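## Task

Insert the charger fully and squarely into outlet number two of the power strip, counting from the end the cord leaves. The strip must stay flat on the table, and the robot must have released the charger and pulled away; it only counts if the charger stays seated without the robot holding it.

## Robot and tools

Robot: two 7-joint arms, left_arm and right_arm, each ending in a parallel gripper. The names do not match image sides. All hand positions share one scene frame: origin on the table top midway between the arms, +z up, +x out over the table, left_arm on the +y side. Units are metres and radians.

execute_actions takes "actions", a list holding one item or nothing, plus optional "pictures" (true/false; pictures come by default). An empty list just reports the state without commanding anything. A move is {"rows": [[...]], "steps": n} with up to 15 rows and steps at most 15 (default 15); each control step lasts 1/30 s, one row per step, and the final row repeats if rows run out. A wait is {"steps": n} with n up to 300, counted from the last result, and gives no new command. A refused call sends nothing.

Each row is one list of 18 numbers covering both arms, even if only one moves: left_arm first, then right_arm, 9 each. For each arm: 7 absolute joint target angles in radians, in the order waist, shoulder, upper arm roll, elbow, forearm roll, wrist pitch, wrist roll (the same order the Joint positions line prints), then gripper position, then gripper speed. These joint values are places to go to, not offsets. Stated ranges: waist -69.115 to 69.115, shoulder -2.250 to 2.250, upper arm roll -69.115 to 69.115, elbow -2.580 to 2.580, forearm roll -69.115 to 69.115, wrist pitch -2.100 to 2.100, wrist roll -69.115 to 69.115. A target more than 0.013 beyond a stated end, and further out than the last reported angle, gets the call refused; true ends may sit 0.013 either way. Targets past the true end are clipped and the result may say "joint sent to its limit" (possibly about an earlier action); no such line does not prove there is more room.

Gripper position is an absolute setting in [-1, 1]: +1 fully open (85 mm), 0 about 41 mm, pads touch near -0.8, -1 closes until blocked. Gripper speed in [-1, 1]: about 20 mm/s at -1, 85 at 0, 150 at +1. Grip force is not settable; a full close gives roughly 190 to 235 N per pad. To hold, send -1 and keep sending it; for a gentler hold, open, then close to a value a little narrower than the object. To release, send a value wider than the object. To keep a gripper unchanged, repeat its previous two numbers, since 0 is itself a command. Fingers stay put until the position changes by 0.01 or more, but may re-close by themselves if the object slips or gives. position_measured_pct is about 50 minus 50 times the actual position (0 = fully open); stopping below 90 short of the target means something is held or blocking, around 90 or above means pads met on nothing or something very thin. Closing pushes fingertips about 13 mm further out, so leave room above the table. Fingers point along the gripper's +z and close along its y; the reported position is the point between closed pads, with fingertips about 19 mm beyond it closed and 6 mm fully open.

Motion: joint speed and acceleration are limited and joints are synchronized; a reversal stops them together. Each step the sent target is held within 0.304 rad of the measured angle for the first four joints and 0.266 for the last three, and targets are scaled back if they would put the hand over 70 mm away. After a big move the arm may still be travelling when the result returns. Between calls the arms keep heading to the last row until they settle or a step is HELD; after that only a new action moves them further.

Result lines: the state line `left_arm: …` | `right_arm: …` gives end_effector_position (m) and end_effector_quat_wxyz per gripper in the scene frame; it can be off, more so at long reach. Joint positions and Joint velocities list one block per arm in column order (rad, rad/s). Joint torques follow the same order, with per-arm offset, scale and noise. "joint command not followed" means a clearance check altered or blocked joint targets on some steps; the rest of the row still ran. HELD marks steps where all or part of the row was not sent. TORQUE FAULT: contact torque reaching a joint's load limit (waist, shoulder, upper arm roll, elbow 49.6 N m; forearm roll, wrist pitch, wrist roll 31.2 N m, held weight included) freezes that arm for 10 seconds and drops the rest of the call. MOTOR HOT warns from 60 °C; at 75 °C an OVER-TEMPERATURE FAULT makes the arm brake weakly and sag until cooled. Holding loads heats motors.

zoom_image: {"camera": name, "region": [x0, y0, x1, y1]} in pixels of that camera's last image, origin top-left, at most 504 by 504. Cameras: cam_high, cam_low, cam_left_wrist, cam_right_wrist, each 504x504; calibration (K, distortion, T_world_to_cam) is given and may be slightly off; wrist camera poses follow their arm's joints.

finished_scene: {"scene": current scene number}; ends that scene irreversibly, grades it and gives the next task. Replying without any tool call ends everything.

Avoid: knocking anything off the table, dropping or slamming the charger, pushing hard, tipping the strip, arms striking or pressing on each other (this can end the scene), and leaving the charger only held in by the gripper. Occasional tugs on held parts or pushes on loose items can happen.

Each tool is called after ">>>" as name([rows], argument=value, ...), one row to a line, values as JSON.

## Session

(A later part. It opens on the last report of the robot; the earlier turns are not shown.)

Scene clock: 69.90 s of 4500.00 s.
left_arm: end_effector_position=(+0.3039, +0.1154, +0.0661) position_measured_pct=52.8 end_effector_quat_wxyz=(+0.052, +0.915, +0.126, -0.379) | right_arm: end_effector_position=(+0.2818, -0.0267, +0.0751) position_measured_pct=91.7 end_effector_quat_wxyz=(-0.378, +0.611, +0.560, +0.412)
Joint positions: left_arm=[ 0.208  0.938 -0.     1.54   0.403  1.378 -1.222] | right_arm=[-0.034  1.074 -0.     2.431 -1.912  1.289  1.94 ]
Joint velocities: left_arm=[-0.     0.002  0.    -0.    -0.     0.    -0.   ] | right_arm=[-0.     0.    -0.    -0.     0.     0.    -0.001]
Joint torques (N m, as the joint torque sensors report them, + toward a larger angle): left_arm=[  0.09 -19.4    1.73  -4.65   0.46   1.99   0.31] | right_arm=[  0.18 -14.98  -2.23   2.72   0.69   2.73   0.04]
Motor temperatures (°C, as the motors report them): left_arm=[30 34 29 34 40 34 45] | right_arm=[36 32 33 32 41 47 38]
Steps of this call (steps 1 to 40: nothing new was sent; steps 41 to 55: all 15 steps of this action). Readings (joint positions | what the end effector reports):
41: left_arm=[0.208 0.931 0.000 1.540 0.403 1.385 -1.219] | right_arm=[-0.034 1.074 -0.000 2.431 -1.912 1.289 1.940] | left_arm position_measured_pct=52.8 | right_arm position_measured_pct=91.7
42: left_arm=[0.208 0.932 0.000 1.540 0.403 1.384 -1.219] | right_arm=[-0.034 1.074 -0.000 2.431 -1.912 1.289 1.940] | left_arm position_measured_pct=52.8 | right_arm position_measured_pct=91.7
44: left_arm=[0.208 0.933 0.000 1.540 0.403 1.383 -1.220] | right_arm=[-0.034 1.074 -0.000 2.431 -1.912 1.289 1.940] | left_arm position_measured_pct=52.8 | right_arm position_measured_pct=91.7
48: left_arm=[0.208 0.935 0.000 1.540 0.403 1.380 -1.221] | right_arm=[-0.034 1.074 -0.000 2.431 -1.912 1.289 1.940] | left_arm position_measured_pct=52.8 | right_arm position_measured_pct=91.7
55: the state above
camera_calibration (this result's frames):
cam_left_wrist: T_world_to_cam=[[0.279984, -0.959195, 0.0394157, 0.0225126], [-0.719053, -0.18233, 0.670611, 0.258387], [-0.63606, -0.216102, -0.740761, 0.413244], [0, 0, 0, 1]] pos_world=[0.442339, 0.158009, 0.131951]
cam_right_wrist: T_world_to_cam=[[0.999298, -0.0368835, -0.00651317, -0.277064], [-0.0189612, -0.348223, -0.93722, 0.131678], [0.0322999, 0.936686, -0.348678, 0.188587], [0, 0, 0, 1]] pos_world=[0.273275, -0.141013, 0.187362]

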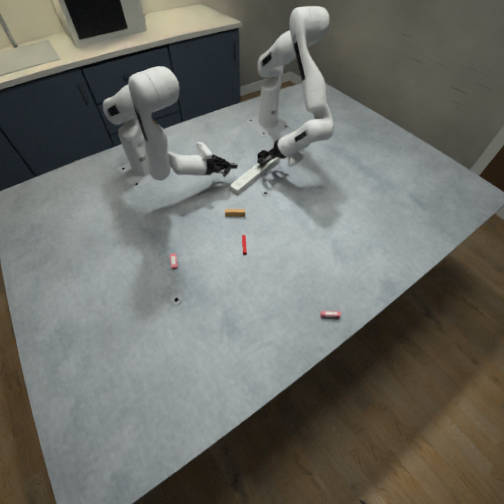

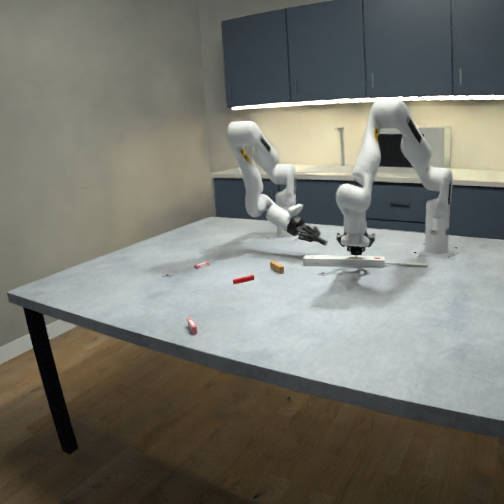

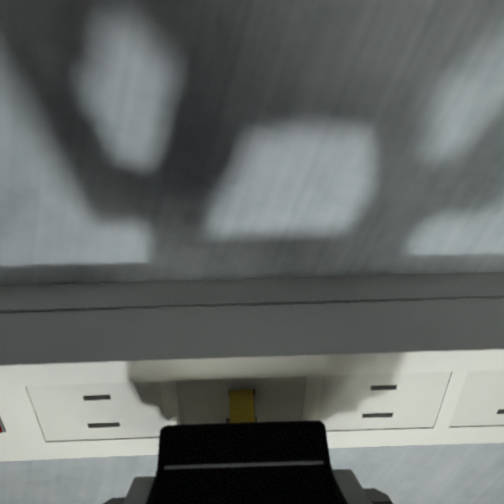

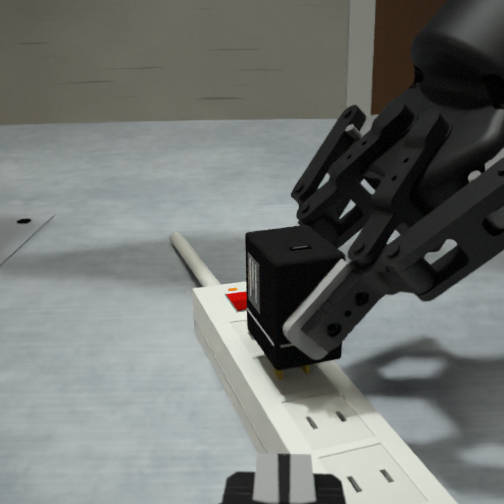

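>>> execute_actions([
  {"rows":[[0.2081,0.93876,0,1.53993,0.40346,1.37713,-1.22202,-1,-0.5,-0.034,1.0737,0,2.4312,-1.9123,1.2886,1.9403,-1,0],[0.2081,0.93970,0,1.53993,0.40354,1.37626,-1.22240,-1,-0.5,-0.034,1.0737,0,2.4312,-1.9123,1.2886,1.9403,-1,0],[0.2081,0.94064,0,1.53993,0.40361,1.37539,-1.22278,-1,-0.5,-0.034,1.0737,0,2.4312,-1.9123,1.2886,1.9403,-1,0],[0.2081,0.94158,0,1.53993,0.40369,1.37452,-1.22316,-1,-0.5,-0.034,1.0737,0,2.4312,-1.9123,1.2886,1.9403,-1,0],[0.2081,0.94251,0,1.53992,0.40376,1.37366,-1.22353,-1,-0.5,-0.034,1.0737,0,2.4312,-1.9123,1.2886,1.9403,-1,0],[0.2081,0.94345,0,1.53992,0.40384,1.37279,-1.22391,-1,-0.5,-0.034,1.0737,0,2.4312,-1.9123,1.2886,1.9403,-1,0],[0.2081,0.94439,0,1.53991,0.40391,1.37193,-1.22428,-1,-0.5,-0.034,1.0737,0,2.4312,-1.9123,1.2886,1.9403,-1,0],[0.2081,0.94534,0,1.53990,0.40399,1.37108,-1.22465,-1,-0.5,-0.034,1.0737,0,2.4312,-1.9123,1.2886,1.9403,-1,0],[0.2081,0.94628,0,1.53988,0.40406,1.37022,-1.22503,-1,-0.5,-0.034,1.0737,0,2.4312,-1.9123,1.2886,1.9403,-1,0],[0.2081,0.94722,0,1.53987,0.40413,1.36937,-1.22540,-1,-0.5,-0.034,1.0737,0,2.4312,-1.9123,1.2886,1.9403,-1,0],[0.2081,0.94817,0,1.53986,0.40421,1.36851,-1.22577,-1,-0.5,-0.034,1.0737,0,2.4312,-1.9123,1.2886,1.9403,-1,0],[0.2081,0.94911,0,1.53984,0.40428,1.36766,-1.22614,-1,-0.5,-0.034,1.0737,0,2.4312,-1.9123,1.2886,1.9403,-1,0]],"steps":15},
])

Scene clock: 74.37 s of 4500.00 s.
left_arm: end_effector_position=(+0.3039, +0.1154, +0.0602) position_measured_pct=52.8 end_effector_quat_wxyz=(+0.052, +0.915, +0.126, -0.379) | right_arm: end_effector_position=(+0.2818, -0.0267, +0.0751) position_measured_pct=91.7 end_effector_quat_wxyz=(-0.378, +0.611, +0.560, +0.412)
Joint positions: left_arm=[ 0.208  0.949 -0.     1.54   0.404  1.368 -1.226] | right_arm=[-0.034  1.074 -0.     2.431 -1.912  1.289  1.94 ]
Joint velocities: left_arm=[-0.     0.001  0.    -0.     0.001 -0.001 -0.001] | right_arm=[ 0.     0.     0.002  0.     0.     0.001 -0.001]
Joint torques (N m, as the joint torque sensors report them, + toward a larger angle): left_arm=[  0.52 -19.87   1.81  -4.22   0.39   2.14   0.52] | right_arm=[  0.12 -15.03  -2.17   2.65   0.78   2.69  -0.04]
Motor temperatures (°C, as the motors report them): left_arm=[30 34 29 34 40 34 45] | right_arm=[36 32 33 32 41 47 38]
Steps of this call (steps 1 to 15: the robot went on to your last target; steps 16 to 90: nothing new was sent; then 0.97 s passed at rest; steps 91 to 105: all 15 steps of this action). Readings (joint positions | what the end effector reports):
91: left_arm=[0.208 0.938 0.000 1.540 0.403 1.378 -1.222] | right_arm=[-0.034 1.074 -0.000 2.431 -1.912 1.289 1.940] | left_arm position_measured_pct=52.8 | right_arm position_measured_pct=91.7
92: left_arm=[0.208 0.939 0.000 1.540 0.403 1.377 -1.222] | right_arm=[-0.034 1.074 -0.000 2.431 -1.912 1.289 1.940] | left_arm position_measured_pct=52.8 | right_arm position_measured_pct=91.7
94: left_arm=[0.208 0.941 0.000 1.540 0.404 1.376 -1.223] | right_arm=[-0.034 1.074 -0.000 2.431 -1.912 1.289 1.940] | left_arm position_measured_pct=52.8 | right_arm position_measured_pct=91.7
98: left_arm=[0.208 0.944 0.000 1.540 0.404 1.372 -1.224] | right_arm=[-0.034 1.074 -0.000 2.431 -1.912 1.289 1.940] | left_arm position_measured_pct=52.8 | right_arm position_measured_pct=91.7
105: the state above
camera_calibration (this result's frames):
cam_left_wrist: T_world_to_cam=[[0.280009, -0.959189, 0.0393939, 0.0227377], [-0.719025, -0.182357, 0.670633, 0.262377], [-0.63608, -0.216108, -0.740742, 0.408843], [0, 0, 0, 1]] pos_world=[0.442346, 0.15801, 0.125992]
cam_right_wrist: T_world_to_cam=[[0.999298, -0.0368835, -0.00651308, -0.277064], [-0.0189611, -0.348223, -0.93722, 0.131678], [0.0322999, 0.936686, -0.348678, 0.188587], [0, 0, 0, 1]] pos_world=[0.273275, -0.141013, 0.187362]

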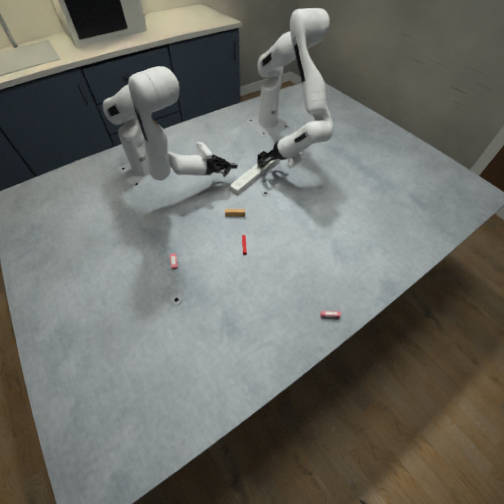

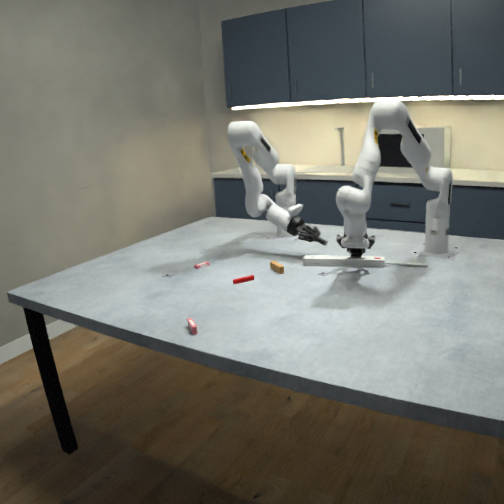

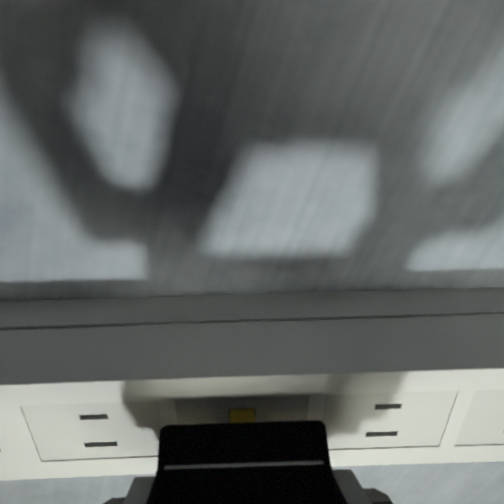

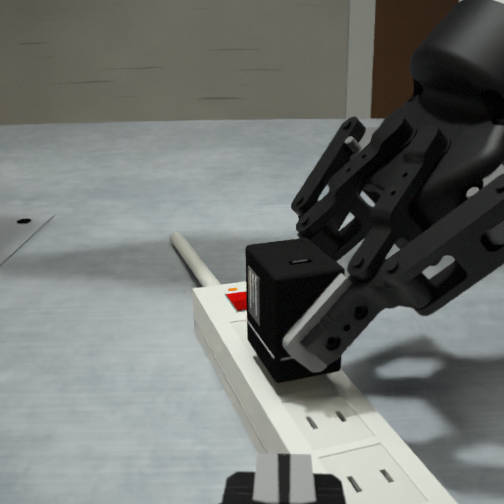

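>>> execute_actions([
  {"rows":[[0.2081,0.95006,0,1.53982,0.40436,1.36681,-1.22651,-1,-0.5,-0.034,1.0737,0,2.4312,-1.9123,1.2886,1.9403,-1,0],[0.2081,0.95100,0,1.53980,0.40443,1.36596,-1.22688,-1,-0.5,-0.034,1.0737,0,2.4312,-1.9123,1.2886,1.9403,-1,0],[0.2081,0.95195,0,1.53978,0.40451,1.36512,-1.22725,-1,-0.5,-0.034,1.0737,0,2.4312,-1.9123,1.2886,1.9403,-1,0],[0.2081,0.95289,0,1.53975,0.40458,1.36427,-1.22762,-1,-0.5,-0.034,1.0737,0,2.4312,-1.9123,1.2886,1.9403,-1,0],[0.2081,0.95384,0,1.53973,0.40466,1.36342,-1.22799,-1,-0.5,-0.034,1.0737,0,2.4312,-1.9123,1.2886,1.9403,-1,0],[0.2081,0.95479,0,1.53970,0.40474,1.36257,-1.22836,-1,-0.5,-0.034,1.0737,0,2.4312,-1.9123,1.2886,1.9403,-1,0],[0.2081,0.95573,0,1.53967,0.40481,1.36173,-1.22873,-1,-0.5,-0.034,1.0737,0,2.4312,-1.9123,1.2886,1.9403,-1,0],[0.2081,0.95668,0,1.53964,0.40489,1.36088,-1.22910,-1,-0.5,-0.034,1.0737,0,2.4312,-1.9123,1.2886,1.9403,-1,0],[0.2081,0.95763,0,1.53960,0.40497,1.36004,-1.22947,-1,-0.5,-0.034,1.0737,0,2.4312,-1.9123,1.2886,1.9403,-1,0],[0.2081,0.95858,0,1.53957,0.40504,1.35920,-1.22983,-1,-0.5,-0.034,1.0737,0,2.4312,-1.9123,1.2886,1.9403,-1,0],[0.2081,0.95954,0,1.53953,0.40512,1.35836,-1.23020,-1,-0.5,-0.034,1.0737,0,2.4312,-1.9123,1.2886,1.9403,-1,0],[0.2081,0.96049,0,1.53949,0.40520,1.35752,-1.23057,-1,-0.5,-0.034,1.0737,0,2.4312,-1.9123,1.2886,1.9403,-1,0]],"steps":15},
])

Scene clock: 76.00 s of 4500.00 s.
left_arm: end_effector_position=(+0.3038, +0.1153, +0.0575) position_measured_pct=52.8 end_effector_quat_wxyz=(+0.053, +0.915, +0.125, -0.380) | right_arm: end_effector_position=(+0.2818, -0.0267, +0.0751) position_measured_pct=91.7 end_effector_quat_wxyz=(-0.378, +0.611, +0.560, +0.412)
Joint positions: left_arm=[ 0.207  0.955  0.001  1.54   0.406  1.364 -1.23 ] | right_arm=[-0.034  1.074 -0.     2.431 -1.912  1.289  1.94 ]
Joint velocities: left_arm=[-0.    -0.003  0.     0.003 -0.    -0.003 -0.   ] | right_arm=[ 0.     0.     0.004 -0.     0.002  0.    -0.   ]
Joint torques (N m, as the joint torque sensors report them, + toward a larger angle): left_arm=[  0.8  -15.35   1.21  -4.68   0.56  -0.89   0.29] | right_arm=[  0.09 -14.99  -2.33   2.83   0.84   2.7    0.08]
Motor temperatures (°C, as the motors report them): left_arm=[30 34 29 34 40 34 45] | right_arm=[36 32 33 32 41 47 38]
Steps of this call (steps 1 to 15: the robot went on to your last target; steps 16 to 34: nothing new was sent; steps 35 to 49: all 15 steps of this action). Readings (joint positions | what the end effector reports):
35: left_arm=[0.208 0.949 0.000 1.540 0.404 1.368 -1.226] | right_arm=[-0.034 1.074 -0.000 2.431 -1.912 1.289 1.940] | left_arm position_measured_pct=52.8 | right_arm position_measured_pct=91.7
36: left_arm=[0.208 0.950 0.000 1.540 0.404 1.367 -1.226] | right_arm=[-0.034 1.074 -0.000 2.431 -1.912 1.289 1.940] | left_arm position_measured_pct=52.8 | right_arm position_measured_pct=91.7
38: left_arm=[0.208 0.952 0.000 1.540 0.405 1.366 -1.227] | right_arm=[-0.034 1.074 -0.000 2.431 -1.912 1.289 1.940] | left_arm position_measured_pct=52.8 | right_arm position_measured_pct=91.7
42: left_arm=[0.208 0.954 0.000 1.540 0.405 1.365 -1.229] | right_arm=[-0.034 1.074 -0.000 2.431 -1.912 1.289 1.940] | left_arm position_measured_pct=52.8 | right_arm position_measured_pct=91.7
49: the state above
camera_calibration (this result's frames):
cam_left_wrist: T_world_to_cam=[[0.279836, -0.959157, 0.0413555, 0.0227004], [-0.718377, -0.180622, 0.671796, 0.263648], [-0.636888, -0.217701, -0.739581, 0.407128], [0, 0, 0, 1]] pos_world=[0.442341, 0.158026, 0.123048]
cam_right_wrist: T_world_to_cam=[[0.999298, -0.0368835, -0.00651303, -0.277064], [-0.0189611, -0.348223, -0.93722, 0.131678], [0.0323, 0.936686, -0.348678, 0.188587], [0, 0, 0, 1]] pos_world=[0.273275, -0.141013, 0.187362]

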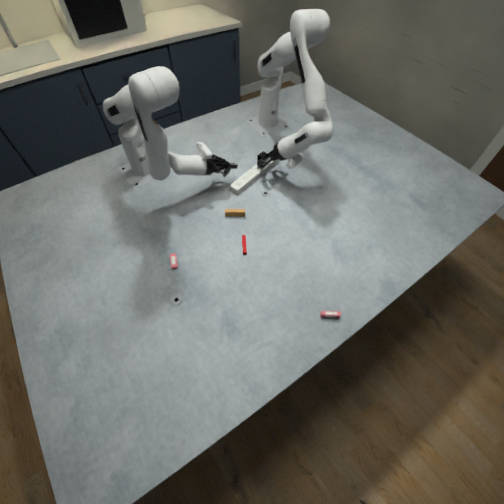

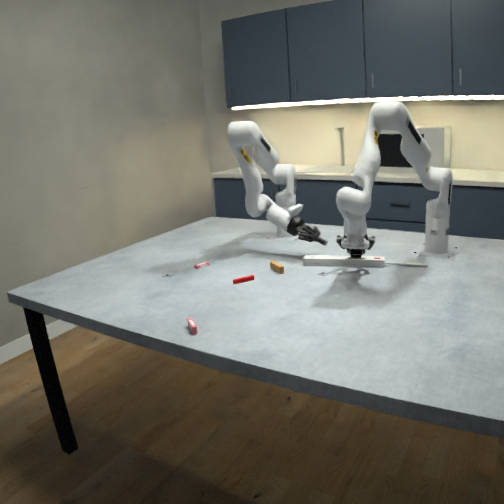

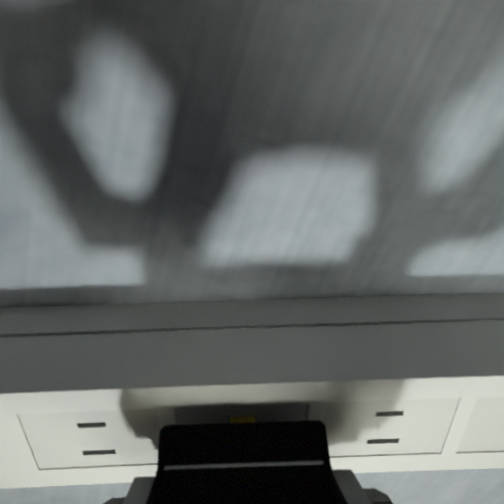

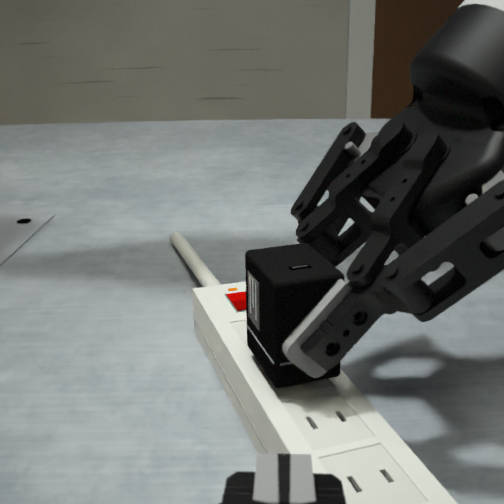

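>>> execute_actions([
  {"rows":[[0.2081,0.96090,0,1.53947,0.40523,1.35710,-1.23070,-1,-0.5,-0.034,1.0737,0,2.4312,-1.9123,1.2886,1.9403,-1,0],[0.2081,0.96140,0,1.53945,0.40526,1.35660,-1.23085,-1,-0.5,-0.034,1.0737,0,2.4312,-1.9123,1.2886,1.9403,-1,0],[0.2081,0.96190,0,1.53943,0.40529,1.35610,-1.23100,-1,-0.5,-0.034,1.0737,0,2.4312,-1.9123,1.2886,1.9403,-1,0],[0.2081,0.96240,0,1.53941,0.40532,1.35560,-1.23115,-1,-0.5,-0.034,1.0737,0,2.4312,-1.9123,1.2886,1.9403,-1,0],[0.2081,0.96290,0,1.53939,0.40535,1.35510,-1.23130,-1,-0.5,-0.034,1.0737,0,2.4312,-1.9123,1.2886,1.9403,-1,0],[0.2081,0.96340,0,1.53937,0.40538,1.35460,-1.23145,-1,-0.5,-0.034,1.0737,0,2.4312,-1.9123,1.2886,1.9403,-1,0],[0.2081,0.96390,0,1.53935,0.40541,1.35410,-1.23160,-1,-0.5,-0.034,1.0737,0,2.4312,-1.9123,1.2886,1.9403,-1,0],[0.2081,0.96440,0,1.53933,0.40544,1.35360,-1.23175,-1,-0.5,-0.034,1.0737,0,2.4312,-1.9123,1.2886,1.9403,-1,0],[0.2081,0.96490,0,1.53932,0.40547,1.35310,-1.23190,-1,-0.5,-0.034,1.0737,0,2.4312,-1.9123,1.2886,1.9403,-1,0],[0.2081,0.96540,0,1.53932,0.40550,1.35260,-1.23200,-1,-0.5,-0.034,1.0737,0,2.4312,-1.9123,1.2886,1.9403,-1,0]],"steps":15},
])

Scene clock: 78.40 s of 4500.00 s.
left_arm: end_effector_position=(+0.3039, +0.1150, +0.0550) position_measured_pct=52.8 end_effector_quat_wxyz=(+0.053, +0.915, +0.125, -0.379) | right_arm: end_effector_position=(+0.2818, -0.0267, +0.0751) position_measured_pct=91.7 end_effector_quat_wxyz=(-0.378, +0.611, +0.560, +0.412)
Joint positions: left_arm=[ 0.207  0.959  0.001  1.54   0.406  1.359 -1.232] | right_arm=[-0.034  1.074 -0.     2.431 -1.912  1.289  1.94 ]
Joint velocities: left_arm=[-0.     0.003 -0.    -0.002 -0.     0.     0.   ] | right_arm=[-0.     0.001  0.001  0.     0.001  0.    -0.001]
Joint torques (N m, as the joint torque sensors report them, + toward a larger angle): left_arm=[  1.01 -14.66   0.78  -4.44  -0.01  -1.04   0.4 ] | right_arm=[  0.22 -14.89  -2.22   2.72   0.8    2.8    0.04]
Motor temperatures (°C, as the motors report them): left_arm=[30 34 29 34 40 34 45] | right_arm=[36 32 33 32 41 47 38]
Steps of this call (steps 1 to 15: the robot went on to your last target; steps 16 to 57: nothing new was sent; steps 58 to 72: all 15 steps of this action). Readings (joint positions | what the end effector reports):
58: left_arm=[0.207 0.955 0.001 1.540 0.406 1.364 -1.230] | right_arm=[-0.034 1.074 -0.000 2.431 -1.912 1.289 1.940] | left_arm position_measured_pct=52.8 | right_arm position_measured_pct=91.7
59: left_arm=[0.207 0.955 0.001 1.540 0.406 1.364 -1.231] | right_arm=[-0.034 1.074 -0.000 2.431 -1.912 1.289 1.940] | left_arm position_measured_pct=52.8 | right_arm position_measured_pct=91.7
61: left_arm=[0.207 0.955 0.001 1.540 0.406 1.364 -1.231] | right_arm=[-0.034 1.074 -0.000 2.431 -1.912 1.289 1.940] | left_arm position_measured_pct=52.8 | right_arm position_measured_pct=91.7
65: left_arm=[0.207 0.956 0.001 1.540 0.406 1.363 -1.231] | right_arm=[-0.034 1.074 -0.000 2.431 -1.912 1.289 1.940] | left_arm position_measured_pct=52.8 | right_arm position_measured_pct=91.7
72: the state above
camera_calibration (this result's frames):
cam_left_wrist: T_world_to_cam=[[0.280127, -0.959051, 0.0418374, 0.0223623], [-0.718791, -0.180664, 0.671342, 0.265436], [-0.636293, -0.218134, -0.739965, 0.405224], [0, 0, 0, 1]] pos_world=[0.44237, 0.157794, 0.120718]
cam_right_wrist: T_world_to_cam=[[0.999298, -0.0368834, -0.0065131, -0.277064], [-0.0189611, -0.348222, -0.93722, 0.131678], [0.0322999, 0.936686, -0.348677, 0.188587], [0, 0, 0, 1]] pos_world=[0.273275, -0.141013, 0.187362]

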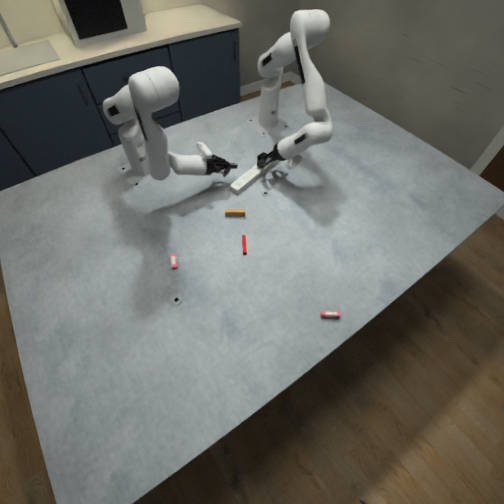

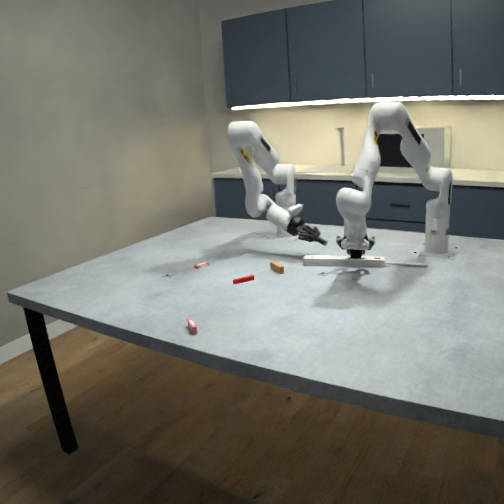

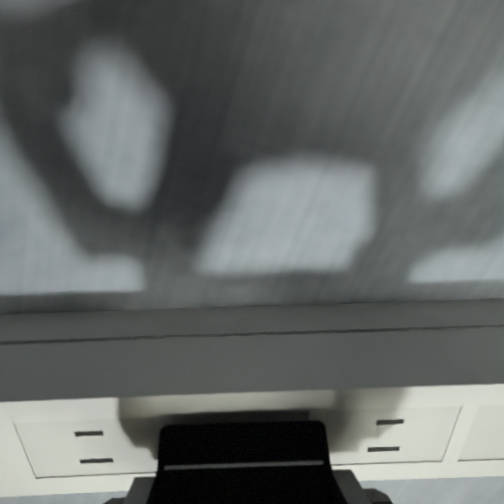

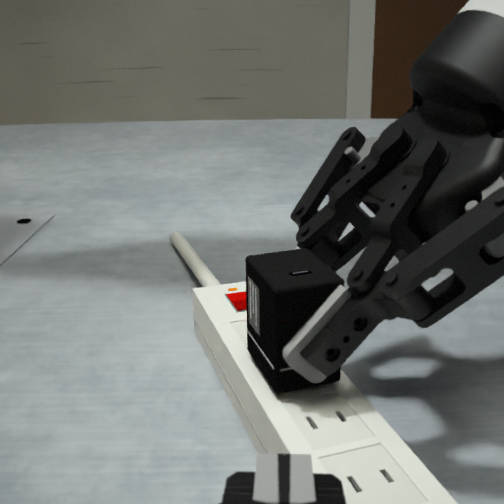

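>>> execute_actions([
  {"rows":[[0.2081,0.96600,0,1.53931,0.40551,1.35205,-1.23205,-1,-0.5,-0.034,1.0737,0,2.4312,-1.9123,1.2886,1.9403,-1,0],[0.2081,0.96660,0,1.53930,0.40552,1.35150,-1.23210,-1,-0.5,-0.034,1.0737,0,2.4312,-1.9123,1.2886,1.9403,-1,0],[0.2081,0.96720,0,1.53929,0.40553,1.35095,-1.23215,-1,-0.5,-0.034,1.0737,0,2.4312,-1.9123,1.2886,1.9403,-1,0],[0.2081,0.96780,0,1.53928,0.40554,1.35040,-1.23220,-1,-0.5,-0.034,1.0737,0,2.4312,-1.9123,1.2886,1.9403,-1,0],[0.2081,0.96840,0,1.53927,0.40555,1.34985,-1.23225,-1,-0.5,-0.034,1.0737,0,2.4312,-1.9123,1.2886,1.9403,-1,0],[0.2081,0.96900,0,1.53926,0.40556,1.34930,-1.23230,-1,-0.5,-0.034,1.0737,0,2.4312,-1.9123,1.2886,1.9403,-1,0],[0.2081,0.96960,0,1.53925,0.40557,1.34875,-1.23235,-1,-0.5,-0.034,1.0737,0,2.4312,-1.9123,1.2886,1.9403,-1,0],[0.2081,0.97020,0,1.53924,0.40558,1.34820,-1.23240,-1,-0.5,-0.034,1.0737,0,2.4312,-1.9123,1.2886,1.9403,-1,0],[0.2081,0.97080,0,1.53923,0.40559,1.34765,-1.23245,-1,-0.5,-0.034,1.0737,0,2.4312,-1.9123,1.2886,1.9403,-1,0],[0.2081,0.97140,0,1.53922,0.40560,1.34710,-1.23250,-1,-0.5,-0.034,1.0737,0,2.4312,-1.9123,1.2886,1.9403,-1,0],[0.2081,0.97200,0,1.53921,0.40560,1.34655,-1.23250,-1,-0.5,-0.034,1.0737,0,2.4312,-1.9123,1.2886,1.9403,-1,0],[0.2081,0.97260,0,1.53920,0.40560,1.34600,-1.23250,-1,-0.5,-0.034,1.0737,0,2.4312,-1.9123,1.2886,1.9403,-1,0]],"steps":15},
])

Scene clock: 80.33 s of 4500.00 s.
left_arm: end_effector_position=(+0.3039, +0.1150, +0.0522) position_measured_pct=52.8 end_effector_quat_wxyz=(+0.053, +0.915, +0.126, -0.379) | right_arm: end_effector_position=(+0.2818, -0.0267, +0.0751) position_measured_pct=91.7 end_effector_quat_wxyz=(-0.378, +0.611, +0.560, +0.412)
Joint positions: left_arm=[ 0.207  0.964  0.001  1.539  0.407  1.354 -1.232] | right_arm=[-0.034  1.074 -0.     2.431 -1.912  1.289  1.94 ]
Joint velocities: left_arm=[-0.     0.     0.     0.001 -0.    -0.002  0.   ] | right_arm=[-0.    -0.002 -0.002 -0.     0.     0.    -0.001]
Joint torques (N m, as the joint torque sensors report them, + toward a larger angle): left_arm=[  0.85 -13.27   0.58  -4.57   0.14  -1.85   0.35] | right_arm=[  0.12 -15.04  -2.35   2.97   0.85   2.8    0.05]
Motor temperatures (°C, as the motors report them): left_arm=[30 34 29 34 40 34 45] | right_arm=[36 32 33 32 41 47 38]
Steps of this call (steps 1 to 15: the robot went on to your last target; steps 16 to 43: nothing new was sent; steps 44 to 58: all 15 steps of this action). Readings (joint positions | what the end effector reports):
44: left_arm=[0.207 0.959 0.001 1.539 0.406 1.359 -1.232] | right_arm=[-0.034 1.074 -0.000 2.431 -1.912 1.289 1.940] | left_arm position_measured_pct=52.8 | right_arm position_measured_pct=91.7
45: left_arm=[0.207 0.960 0.001 1.539 0.406 1.358 -1.232] | right_arm=[-0.034 1.074 -0.000 2.431 -1.912 1.289 1.940] | left_arm position_measured_pct=52.8 | right_arm position_measured_pct=91.7
47: left_arm=[0.207 0.961 0.001 1.539 0.406 1.357 -1.232] | right_arm=[-0.034 1.074 -0.000 2.431 -1.912 1.289 1.940] | left_arm position_measured_pct=52.8 | right_arm position_measured_pct=91.7
51: left_arm=[0.207 0.963 0.001 1.539 0.407 1.355 -1.232] | right_arm=[-0.034 1.074 -0.000 2.431 -1.912 1.289 1.940] | left_arm position_measured_pct=52.8 | right_arm position_measured_pct=91.7
58: the state above
camera_calibration (this result's frames):
cam_left_wrist: T_world_to_cam=[[0.281364, -0.958731, 0.0408441, 0.0220884], [-0.718327, -0.182208, 0.671421, 0.267399], [-0.636271, -0.218253, -0.739949, 0.403177], [0, 0, 0, 1]] pos_world=[0.442395, 0.157894, 0.11789]
cam_right_wrist: T_world_to_cam=[[0.999298, -0.0368835, -0.00651326, -0.277064], [-0.0189613, -0.348223, -0.93722, 0.131678], [0.0322999, 0.936686, -0.348678, 0.188587], [0, 0, 0, 1]] pos_world=[0.273275, -0.141013, 0.187362]

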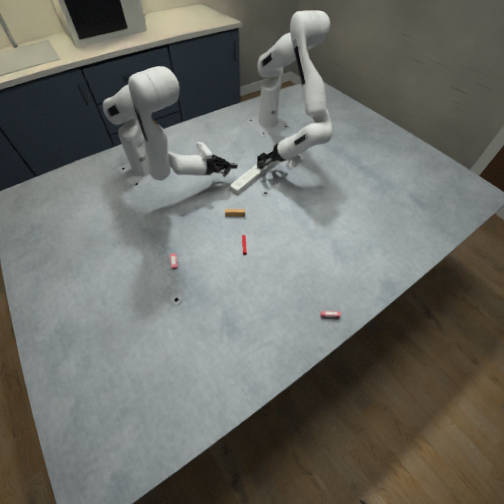

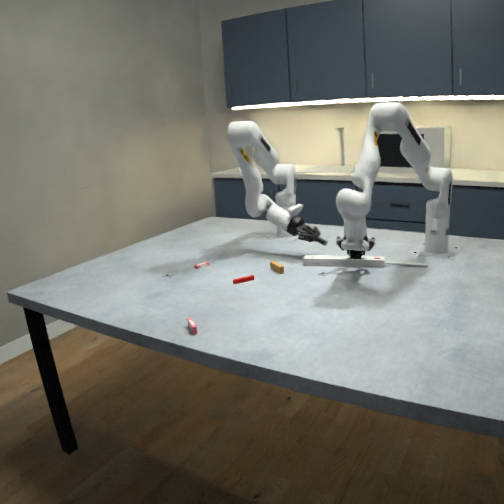

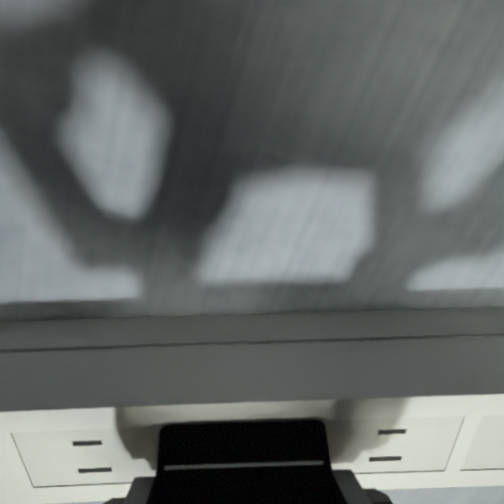

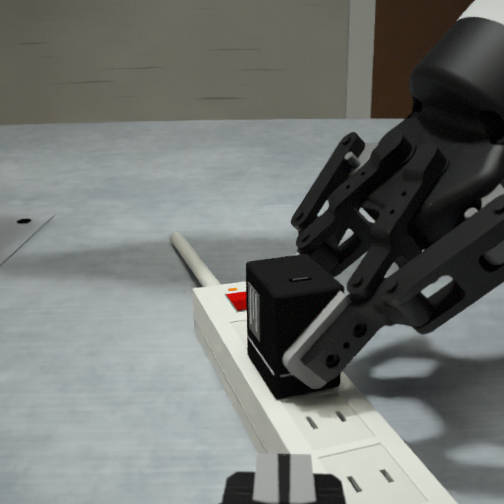

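>>> execute_actions([
  {"rows":[[0.2081,0.97320,0,1.53920,0.40560,1.34540,-1.23250,-1,-0.5,-0.034,1.0737,0,2.4312,-1.9123,1.2886,1.9403,-1,0],[0.2081,0.97380,0,1.53920,0.40560,1.34480,-1.23250,-1,-0.5,-0.034,1.0737,0,2.4312,-1.9123,1.2886,1.9403,-1,0],[0.2081,0.97440,0,1.53920,0.40560,1.34420,-1.23250,-1,-0.5,-0.034,1.0737,0,2.4312,-1.9123,1.2886,1.9403,-1,0],[0.2081,0.97500,0,1.53920,0.40560,1.34360,-1.23250,-1,-0.5,-0.034,1.0737,0,2.4312,-1.9123,1.2886,1.9403,-1,0],[0.2081,0.97560,0,1.53920,0.40560,1.34300,-1.23250,-1,-0.5,-0.034,1.0737,0,2.4312,-1.9123,1.2886,1.9403,-1,0]],"steps":10},
])

>>> zoom_image(camera="cam_right_wrist", region=[230, 330, 350, 420])

Scene clock: 81.47 s of 4500.00 s.
left_arm: end_effector_position=(+0.3040, +0.1150, +0.0520) position_measured_pct=52.8 end_effector_quat_wxyz=(+0.053, +0.915, +0.126, -0.379) | right_arm: end_effector_position=(+0.2818, -0.0267, +0.0751) position_measured_pct=91.7 end_effector_quat_wxyz=(-0.378, +0.611, +0.560, +0.412)
Joint positions: left_arm=[ 0.206  0.965  0.001  1.539  0.407  1.354 -1.232] | right_arm=[-0.034  1.074 -0.     2.431 -1.912  1.289  1.94 ]
Joint velocities: left_arm=[ 0.    -0.001  0.     0.001  0.    -0.     0.   ] | right_arm=[-0.     0.     0.     0.     0.001 -0.     0.001]
Joint torques (N m, as the joint torque sensors report them, + toward a larger angle): left_arm=[  1.59 -11.64   0.34  -4.19  -0.16  -3.09   0.21] | right_arm=[  0.09 -14.81  -2.21   2.89   0.75   2.88  -0.03]
Motor temperatures (°C, as the motors report them): left_arm=[30 34 29 34 40 34 45] | right_arm=[36 32 33 32 41 47 38]
Steps of this call (steps 1 to 15: the robot went on to your last target; steps 16 to 24: nothing new was sent; steps 25 to 34: all 10 steps of this action). Readings (joint positions | what the end effector reports):
25: left_arm=[0.207 0.965 0.001 1.539 0.407 1.354 -1.232] | right_arm=[-0.034 1.074 -0.000 2.431 -1.912 1.289 1.940] | left_arm position_measured_pct=52.8 | right_arm position_measured_pct=91.7
26: left_arm=[0.207 0.965 0.001 1.539 0.407 1.354 -1.232] | right_arm=[-0.034 1.074 -0.000 2.431 -1.912 1.289 1.940] | left_arm position_measured_pct=52.8 | right_arm position_measured_pct=91.7
28: left_arm=[0.207 0.965 0.001 1.539 0.407 1.354 -1.232] | right_arm=[-0.034 1.074 -0.000 2.431 -1.912 1.289 1.940] | left_arm position_measured_pct=52.8 | right_arm position_measured_pct=91.7
32: left_arm=[0.206 0.965 0.001 1.539 0.407 1.354 -1.232] | right_arm=[-0.034 1.074 -0.000 2.431 -1.912 1.289 1.940] | left_arm position_measured_pct=52.8 | right_arm position_measured_pct=91.7
34: the state above
camera_calibration (this result's frames):
cam_left_wrist: T_world_to_cam=[[0.281967, -0.958553, 0.0408806, 0.0218873], [-0.71811, -0.182598, 0.671548, 0.267534], [-0.636249, -0.218711, -0.739833, 0.40309], [0, 0, 0, 1]] pos_world=[0.442413, 0.157992, 0.117662]
cam_right_wrist: T_world_to_cam=[[0.999298, -0.0368835, -0.00651318, -0.277064], [-0.0189613, -0.348222, -0.93722, 0.131678], [0.0323, 0.936686, -0.348677, 0.188587], [0, 0, 0, 1]] pos_world=[0.273275, -0.141013, 0.187363]

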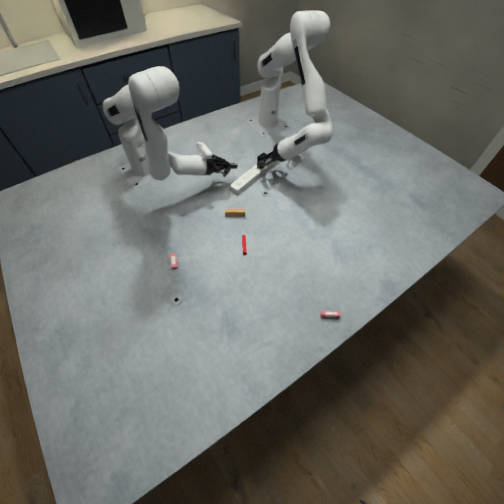

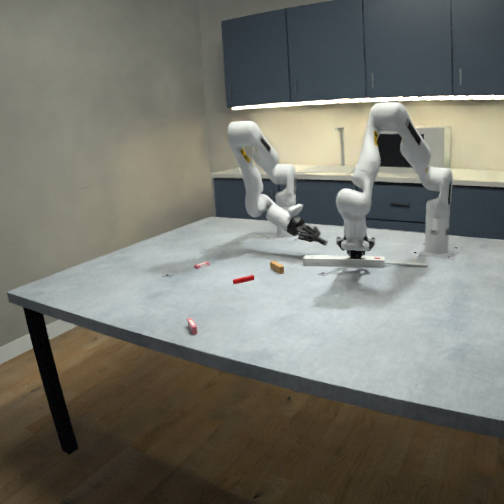

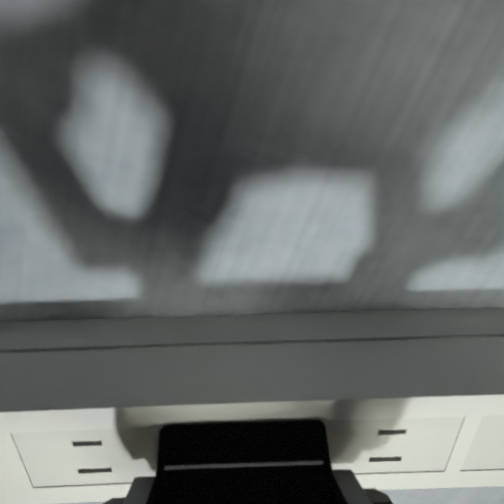

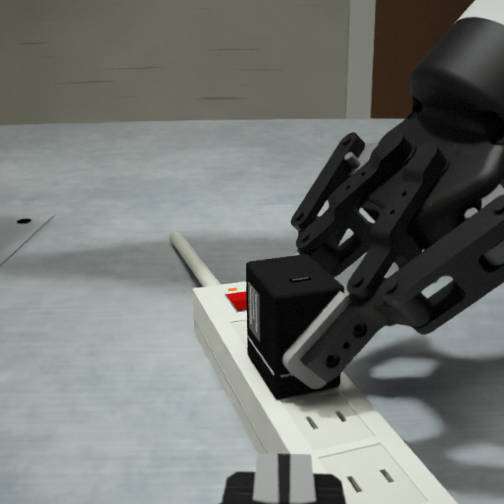

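Region (230, 330, 350, 420) of cam_right_wrist's 504x504 image, scaled by 4.200; it fills the top 378 rows of this view, and the rest is white.

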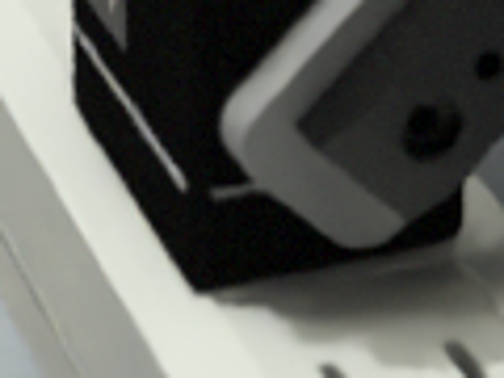

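>>> execute_actions([
  {"rows":[[0.2078,0.97300,0,1.53925,0.40580,1.34560,-1.23230,-1,-0.5,-0.034,1.0737,0,2.4312,-1.9123,1.2886,1.9403,-1,0],[0.2075,0.97000,0,1.53925,0.40600,1.34850,-1.23220,-1,-0.5,-0.034,1.0737,0,2.4312,-1.9123,1.2886,1.9403,-1,0],[0.2073,0.96750,0,1.53925,0.40620,1.35100,-1.23220,-1,-0.5,-0.034,1.0737,0,2.4312,-1.9123,1.2886,1.9403,-1,0],[0.2072,0.96550,0,1.53925,0.40630,1.35300,-1.23220,-1,-0.5,-0.034,1.0737,0,2.4312,-1.9123,1.2886,1.9403,-1,0],[0.2072,0.96500,0,1.53925,0.40630,1.35360,-1.23220,-1,-0.5,-0.034,1.0737,0,2.4312,-1.9123,1.2886,1.9403,-1,0],[0.2072,0.96500,0,1.53925,0.40630,1.35360,-1.23220,-1,-0.5,-0.034,1.0737,0,2.4312,-1.9123,1.2886,1.9403,-1,0],[0.2072,0.96500,0,1.53925,0.40630,1.35360,-1.23220,1,0.5,-0.034,1.0737,0,2.4312,-1.9123,1.2886,1.9403,-1,0]],"steps":15},
], pictures=false)

Scene clock: 83.00 s of 4500.00 s.
left_arm: end_effector_position=(+0.3041, +0.1154, +0.0518) position_measured_pct=26.6 end_effector_quat_wxyz=(+0.053, +0.915, +0.126, -0.379) | right_arm: end_effector_position=(+0.2818, -0.0267, +0.0751) position_measured_pct=91.7 end_effector_quat_wxyz=(-0.378, +0.611, +0.560, +0.412)
Joint positions: left_arm=[ 0.207  0.965 -0.     1.539  0.406  1.354 -1.232] | right_arm=[-0.034  1.074 -0.     2.431 -1.912  1.289  1.94 ]
Joint velocities: left_arm=[ 0.     0.001 -0.     0.001  0.001  0.     0.   ] | right_arm=[-0.     0.001 -0.001 -0.     0.001 -0.001 -0.002]
Joint torques (N m, as the joint torque sensors report them, + toward a larger angle): left_arm=[  0.31 -19.38   1.88  -3.91   0.45   2.02   0.39] | right_arm=[  0.13 -15.09  -2.23   2.52   0.79   2.81  -0.02]
Motor temperatures (°C, as the motors report them): left_arm=[30 34 29 34 40 34 45] | right_arm=[36 32 33 32 41 47 38]
Steps of this call (steps 1 to 15: the robot went on to your last target; steps 16 to 31: nothing new was sent; steps 32 to 46: all 15 steps of this action). Readings (joint positions | what the end effector reports):
32: left_arm=[0.206 0.964 0.001 1.539 0.407 1.354 -1.232] | right_arm=[-0.034 1.074 -0.000 2.431 -1.912 1.289 1.940] | left_arm position_measured_pct=52.8 | right_arm position_measured_pct=91.7
33: left_arm=[0.207 0.963 0.001 1.540 0.407 1.353 -1.232] | right_arm=[-0.034 1.074 -0.000 2.431 -1.912 1.289 1.940] | left_arm position_measured_pct=52.8 | right_arm position_measured_pct=91.7
35: left_arm=[0.207 0.963 0.001 1.540 0.407 1.353 -1.232] | right_arm=[-0.034 1.074 -0.000 2.431 -1.912 1.289 1.940] | left_arm position_measured_pct=52.8 | right_arm position_measured_pct=91.7
39: left_arm=[0.207 0.964 0.000 1.539 0.407 1.354 -1.232] | right_arm=[-0.034 1.074 -0.000 2.431 -1.912 1.289 1.940] | left_arm position_measured_pct=52.8 | right_arm position_measured_pct=91.7
46: the state above

>>> execute_actions([
  {"rows":[[0.2081,0.789,0,1.511,0.3955,1.542,-1.152,1,0.5,0.45,0.75,0,2.4312,-1.9123,1.2886,1.9403,-1,0]],"steps":15},
], pictures=false)

>>> execute_actions([
  {"rows":[[-0.15,0.62,0,1.511,0.3955,1.542,-1.152,1,0.5,0.45,0.75,0,2.4312,-1.9123,1.2886,1.9403,-1,0]],"steps":15},
], pictures=false)

>>> execute_actions([
  {"steps":10},
])

Scene clock: 84.90 s of 4500.00 s.
left_arm: end_effector_position=(+0.3035, +0.1155, +0.1509) position_measured_pct=0.0 end_effector_quat_wxyz=(+0.051, +0.915, +0.126, -0.380) | right_arm: end_effector_position=(+0.4056, -0.1479, +0.1593) position_measured_pct=91.7 end_effector_quat_wxyz=(-0.228, +0.644, +0.492, +0.539)
Joint positions: left_arm=[ 0.208  0.792  0.     1.511  0.395  1.542 -1.152] | right_arm=[ 0.308  0.829 -0.     2.431 -1.912  1.289  1.94 ]
Joint velocities: left_arm=[-0.    -0.024 -0.001 -0.001 -0.    -0.     0.   ] | right_arm=[ 0.871 -0.483  0.003 -0.001  0.001  0.001 -0.001]
Joint torques (N m, as the joint torque sensors report them, + toward a larger angle): left_arm=[  0.54 -18.36   1.82  -5.54   0.94   1.9    0.42] | right_arm=[  0.09 -14.6   -1.82   0.99  -0.01   2.91   0.03]
Motor temperatures (°C, as the motors report them): left_arm=[30 34 29 34 40 34 45] | right_arm=[36 32 33 32 41 47 38]
Steps of this call (steps 1 to 15: the robot went on to your last target; steps 16 to 42: nothing new was sent; steps 43 to 57: all 15 steps of this action). Readings (joint positions | what the end effector reports):
43: left_arm=[0.207 0.964 -0.000 1.539 0.406 1.354 -1.232] | right_arm=[-0.033 1.072 -0.000 2.431 -1.912 1.288 1.940] | left_arm position_measured_pct=0.0 | right_arm position_measured_pct=91.7
44: left_arm=[0.207 0.958 -0.000 1.539 0.406 1.359 -1.230] | right_arm=[-0.026 1.065 -0.001 2.432 -1.912 1.288 1.940] | left_arm position_measured_pct=0.0 | right_arm position_measured_pct=91.7
46: left_arm=[0.207 0.928 -0.000 1.535 0.404 1.387 -1.218] | right_arm=[0.005 1.035 -0.001 2.432 -1.911 1.288 1.940] | left_arm position_measured_pct=0.0 | right_arm position_measured_pct=91.7
50: left_arm=[0.208 0.831 0.000 1.518 0.399 1.495 -1.172] | right_arm=[0.108 0.945 -0.001 2.431 -1.912 1.289 1.940] | left_arm position_measured_pct=0.0 | right_arm position_measured_pct=91.7
57: the state above

Scene clock: 85.40 s of 4500.00 s.
left_arm: end_effector_position=(+0.3846, +0.2258, +0.2084) position_measured_pct=0.0 end_effector_quat_wxyz=(+0.133, +0.908, +0.269, -0.293) | right_arm: end_effector_position=(+0.4342, -0.2098, +0.1878) position_measured_pct=91.7 end_effector_quat_wxyz=(-0.164, +0.659, +0.460, +0.572)
Joint positions: left_arm=[-0.127  0.63  -0.002  1.51   0.395  1.542 -1.152] | right_arm=[ 0.449  0.751  0.     2.431 -1.912  1.289  1.94 ]
Joint velocities: left_arm=[-0.367 -0.171 -0.01  -0.001 -0.004  0.002 -0.   ] | right_arm=[ 0.01  -0.006  0.002  0.    -0.    -0.001  0.001]
Joint torques (N m, as the joint torque sensors report them, + toward a larger angle): left_arm=[  3.52 -15.85   2.9   -5.94   1.22   1.71   0.31] | right_arm=[  0.58 -14.4   -1.68  -0.5   -0.07   3.09   0.14]
Motor temperatures (°C, as the motors report them): left_arm=[30 34 29 34 40 34 45] | right_arm=[36 32 33 32 41 47 38]
Steps of this call (steps 1 to 15: all 15 steps of this action). Readings (joint positions | what the end effector reports):
1: left_arm=[0.207 0.790 0.000 1.511 0.396 1.542 -1.152] | right_arm=[0.338 0.812 -0.000 2.431 -1.912 1.289 1.940] | left_arm position_measured_pct=0.0 | right_arm position_measured_pct=91.7
2: left_arm=[0.200 0.786 0.001 1.511 0.396 1.542 -1.152] | right_arm=[0.366 0.797 -0.000 2.431 -1.912 1.289 1.940] | left_arm position_measured_pct=0.0 | right_arm position_measured_pct=91.7
4: left_arm=[0.170 0.769 0.002 1.512 0.397 1.542 -1.152] | right_arm=[0.411 0.772 0.001 2.431 -1.913 1.289 1.940] | left_arm position_measured_pct=0.0 | right_arm position_measured_pct=91.7
8: left_arm=[0.055 0.713 0.001 1.511 0.396 1.542 -1.152] | right_arm=[0.442 0.755 0.001 2.431 -1.913 1.289 1.940] | left_arm position_measured_pct=0.0 | right_arm position_measured_pct=91.7
15: the state above

Scene clock: 85.73 s of 4500.00 s.
left_arm: end_effector_position=(+0.3876, +0.2329, +0.2122) position_measured_pct=0.0 end_effector_quat_wxyz=(+0.138, +0.906, +0.277, -0.287) | right_arm: end_effector_position=(+0.4344, -0.2103, +0.1880) position_measured_pct=91.7 end_effector_quat_wxyz=(-0.164, +0.659, +0.460, +0.572)
Joint positions: left_arm=[-0.149  0.62  -0.     1.511  0.395  1.542 -1.152] | right_arm=[ 0.45   0.75   0.     2.431 -1.912  1.289  1.94 ]
Joint velocities: left_arm=[-0.009 -0.004  0.     0.001  0.     0.    -0.   ] | right_arm=[ 0.     0.001 -0.001 -0.    -0.001  0.001 -0.002]
Joint torques (N m, as the joint torque sensors report them, + toward a larger angle): left_arm=[  0.31 -17.04   1.16  -7.18   0.68   1.19   0.47] | right_arm=[ -0.12 -14.01  -1.76  -0.33  -0.19   2.92  -0.14]
Motor temperatures (°C, as the motors report them): left_arm=[30 34 29 34 40 34 45] | right_arm=[36 32 33 32 41 47 38]
Steps of this call (steps 1 to 10: the robot went on to your last target). Readings (joint positions | what the end effector reports):
1: left_arm=[-0.137 0.626 -0.002 1.510 0.395 1.542 -1.152] | right_arm=[0.449 0.750 0.000 2.431 -1.912 1.289 1.940] | left_arm position_measured_pct=0.0 | right_arm position_measured_pct=91.7
2: left_arm=[-0.141 0.624 -0.002 1.510 0.395 1.542 -1.152] | right_arm=[0.449 0.750 0.000 2.431 -1.912 1.289 1.940] | left_arm position_measured_pct=0.0 | right_arm position_measured_pct=91.7
4: left_arm=[-0.144 0.623 -0.001 1.511 0.395 1.542 -1.152] | right_arm=[0.450 0.750 0.000 2.431 -1.912 1.289 1.940] | left_arm position_measured_pct=0.0 | right_arm position_measured_pct=91.7
8: left_arm=[-0.148 0.621 -0.000 1.511 0.395 1.542 -1.152] | right_arm=[0.450 0.750 0.000 2.431 -1.912 1.289 1.940] | left_arm position_measured_pct=0.0 | right_arm position_measured_pct=91.7
10: the state above
camera_calibration (this result's frames):
cam_left_wrist: T_world_to_cam=[[0.583277, -0.801589, 0.131314, -0.0677671], [-0.713079, -0.427895, 0.55536, 0.321385], [-0.388982, -0.417566, -0.821177, 0.568283], [0, 0, 0, 1]] pos_world=[0.489751, 0.320493, 0.297076]
cam_right_wrist: T_world_to_cam=[[0.821285, -0.480639, 0.307372, -0.510572], [0.104084, -0.403489, -0.909045, 0.10604], [0.560944, 0.778577, -0.281352, 0.119433], [0, 0, 0, 1]] pos_world=[0.341293, -0.295603, 0.286934]

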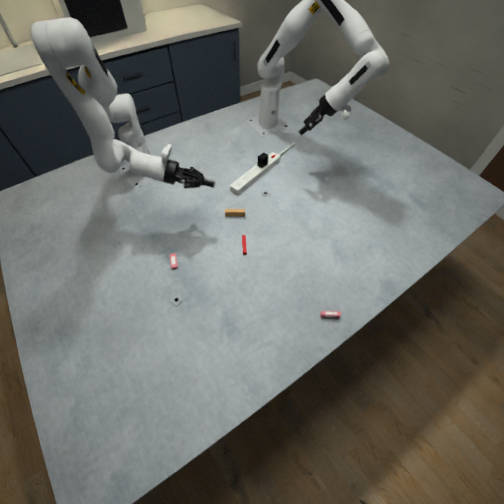

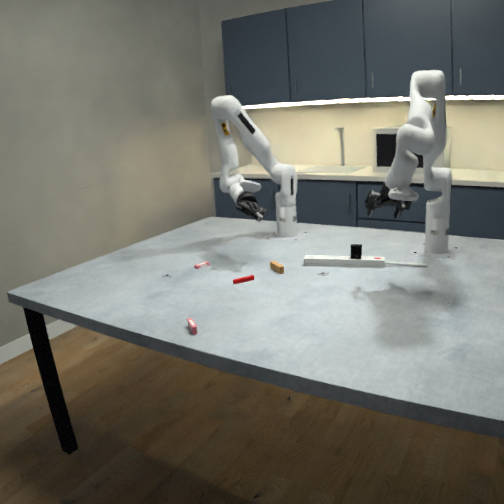

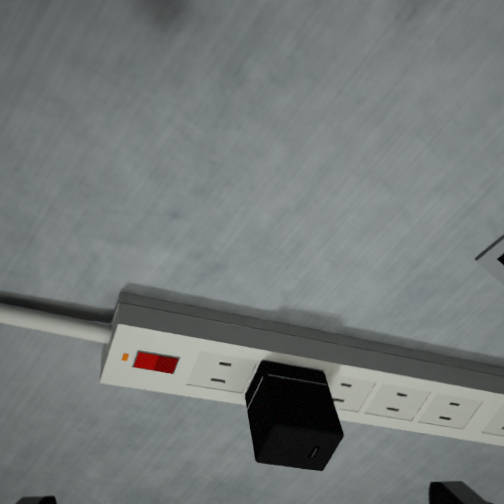

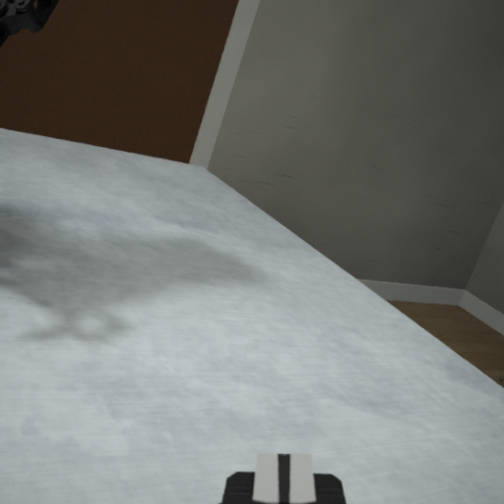

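The charger is seated in the second outlet, the strip is flat, and both arms are clear.

>>> finished_scene(scene=1)

The scene is finished: the task was done.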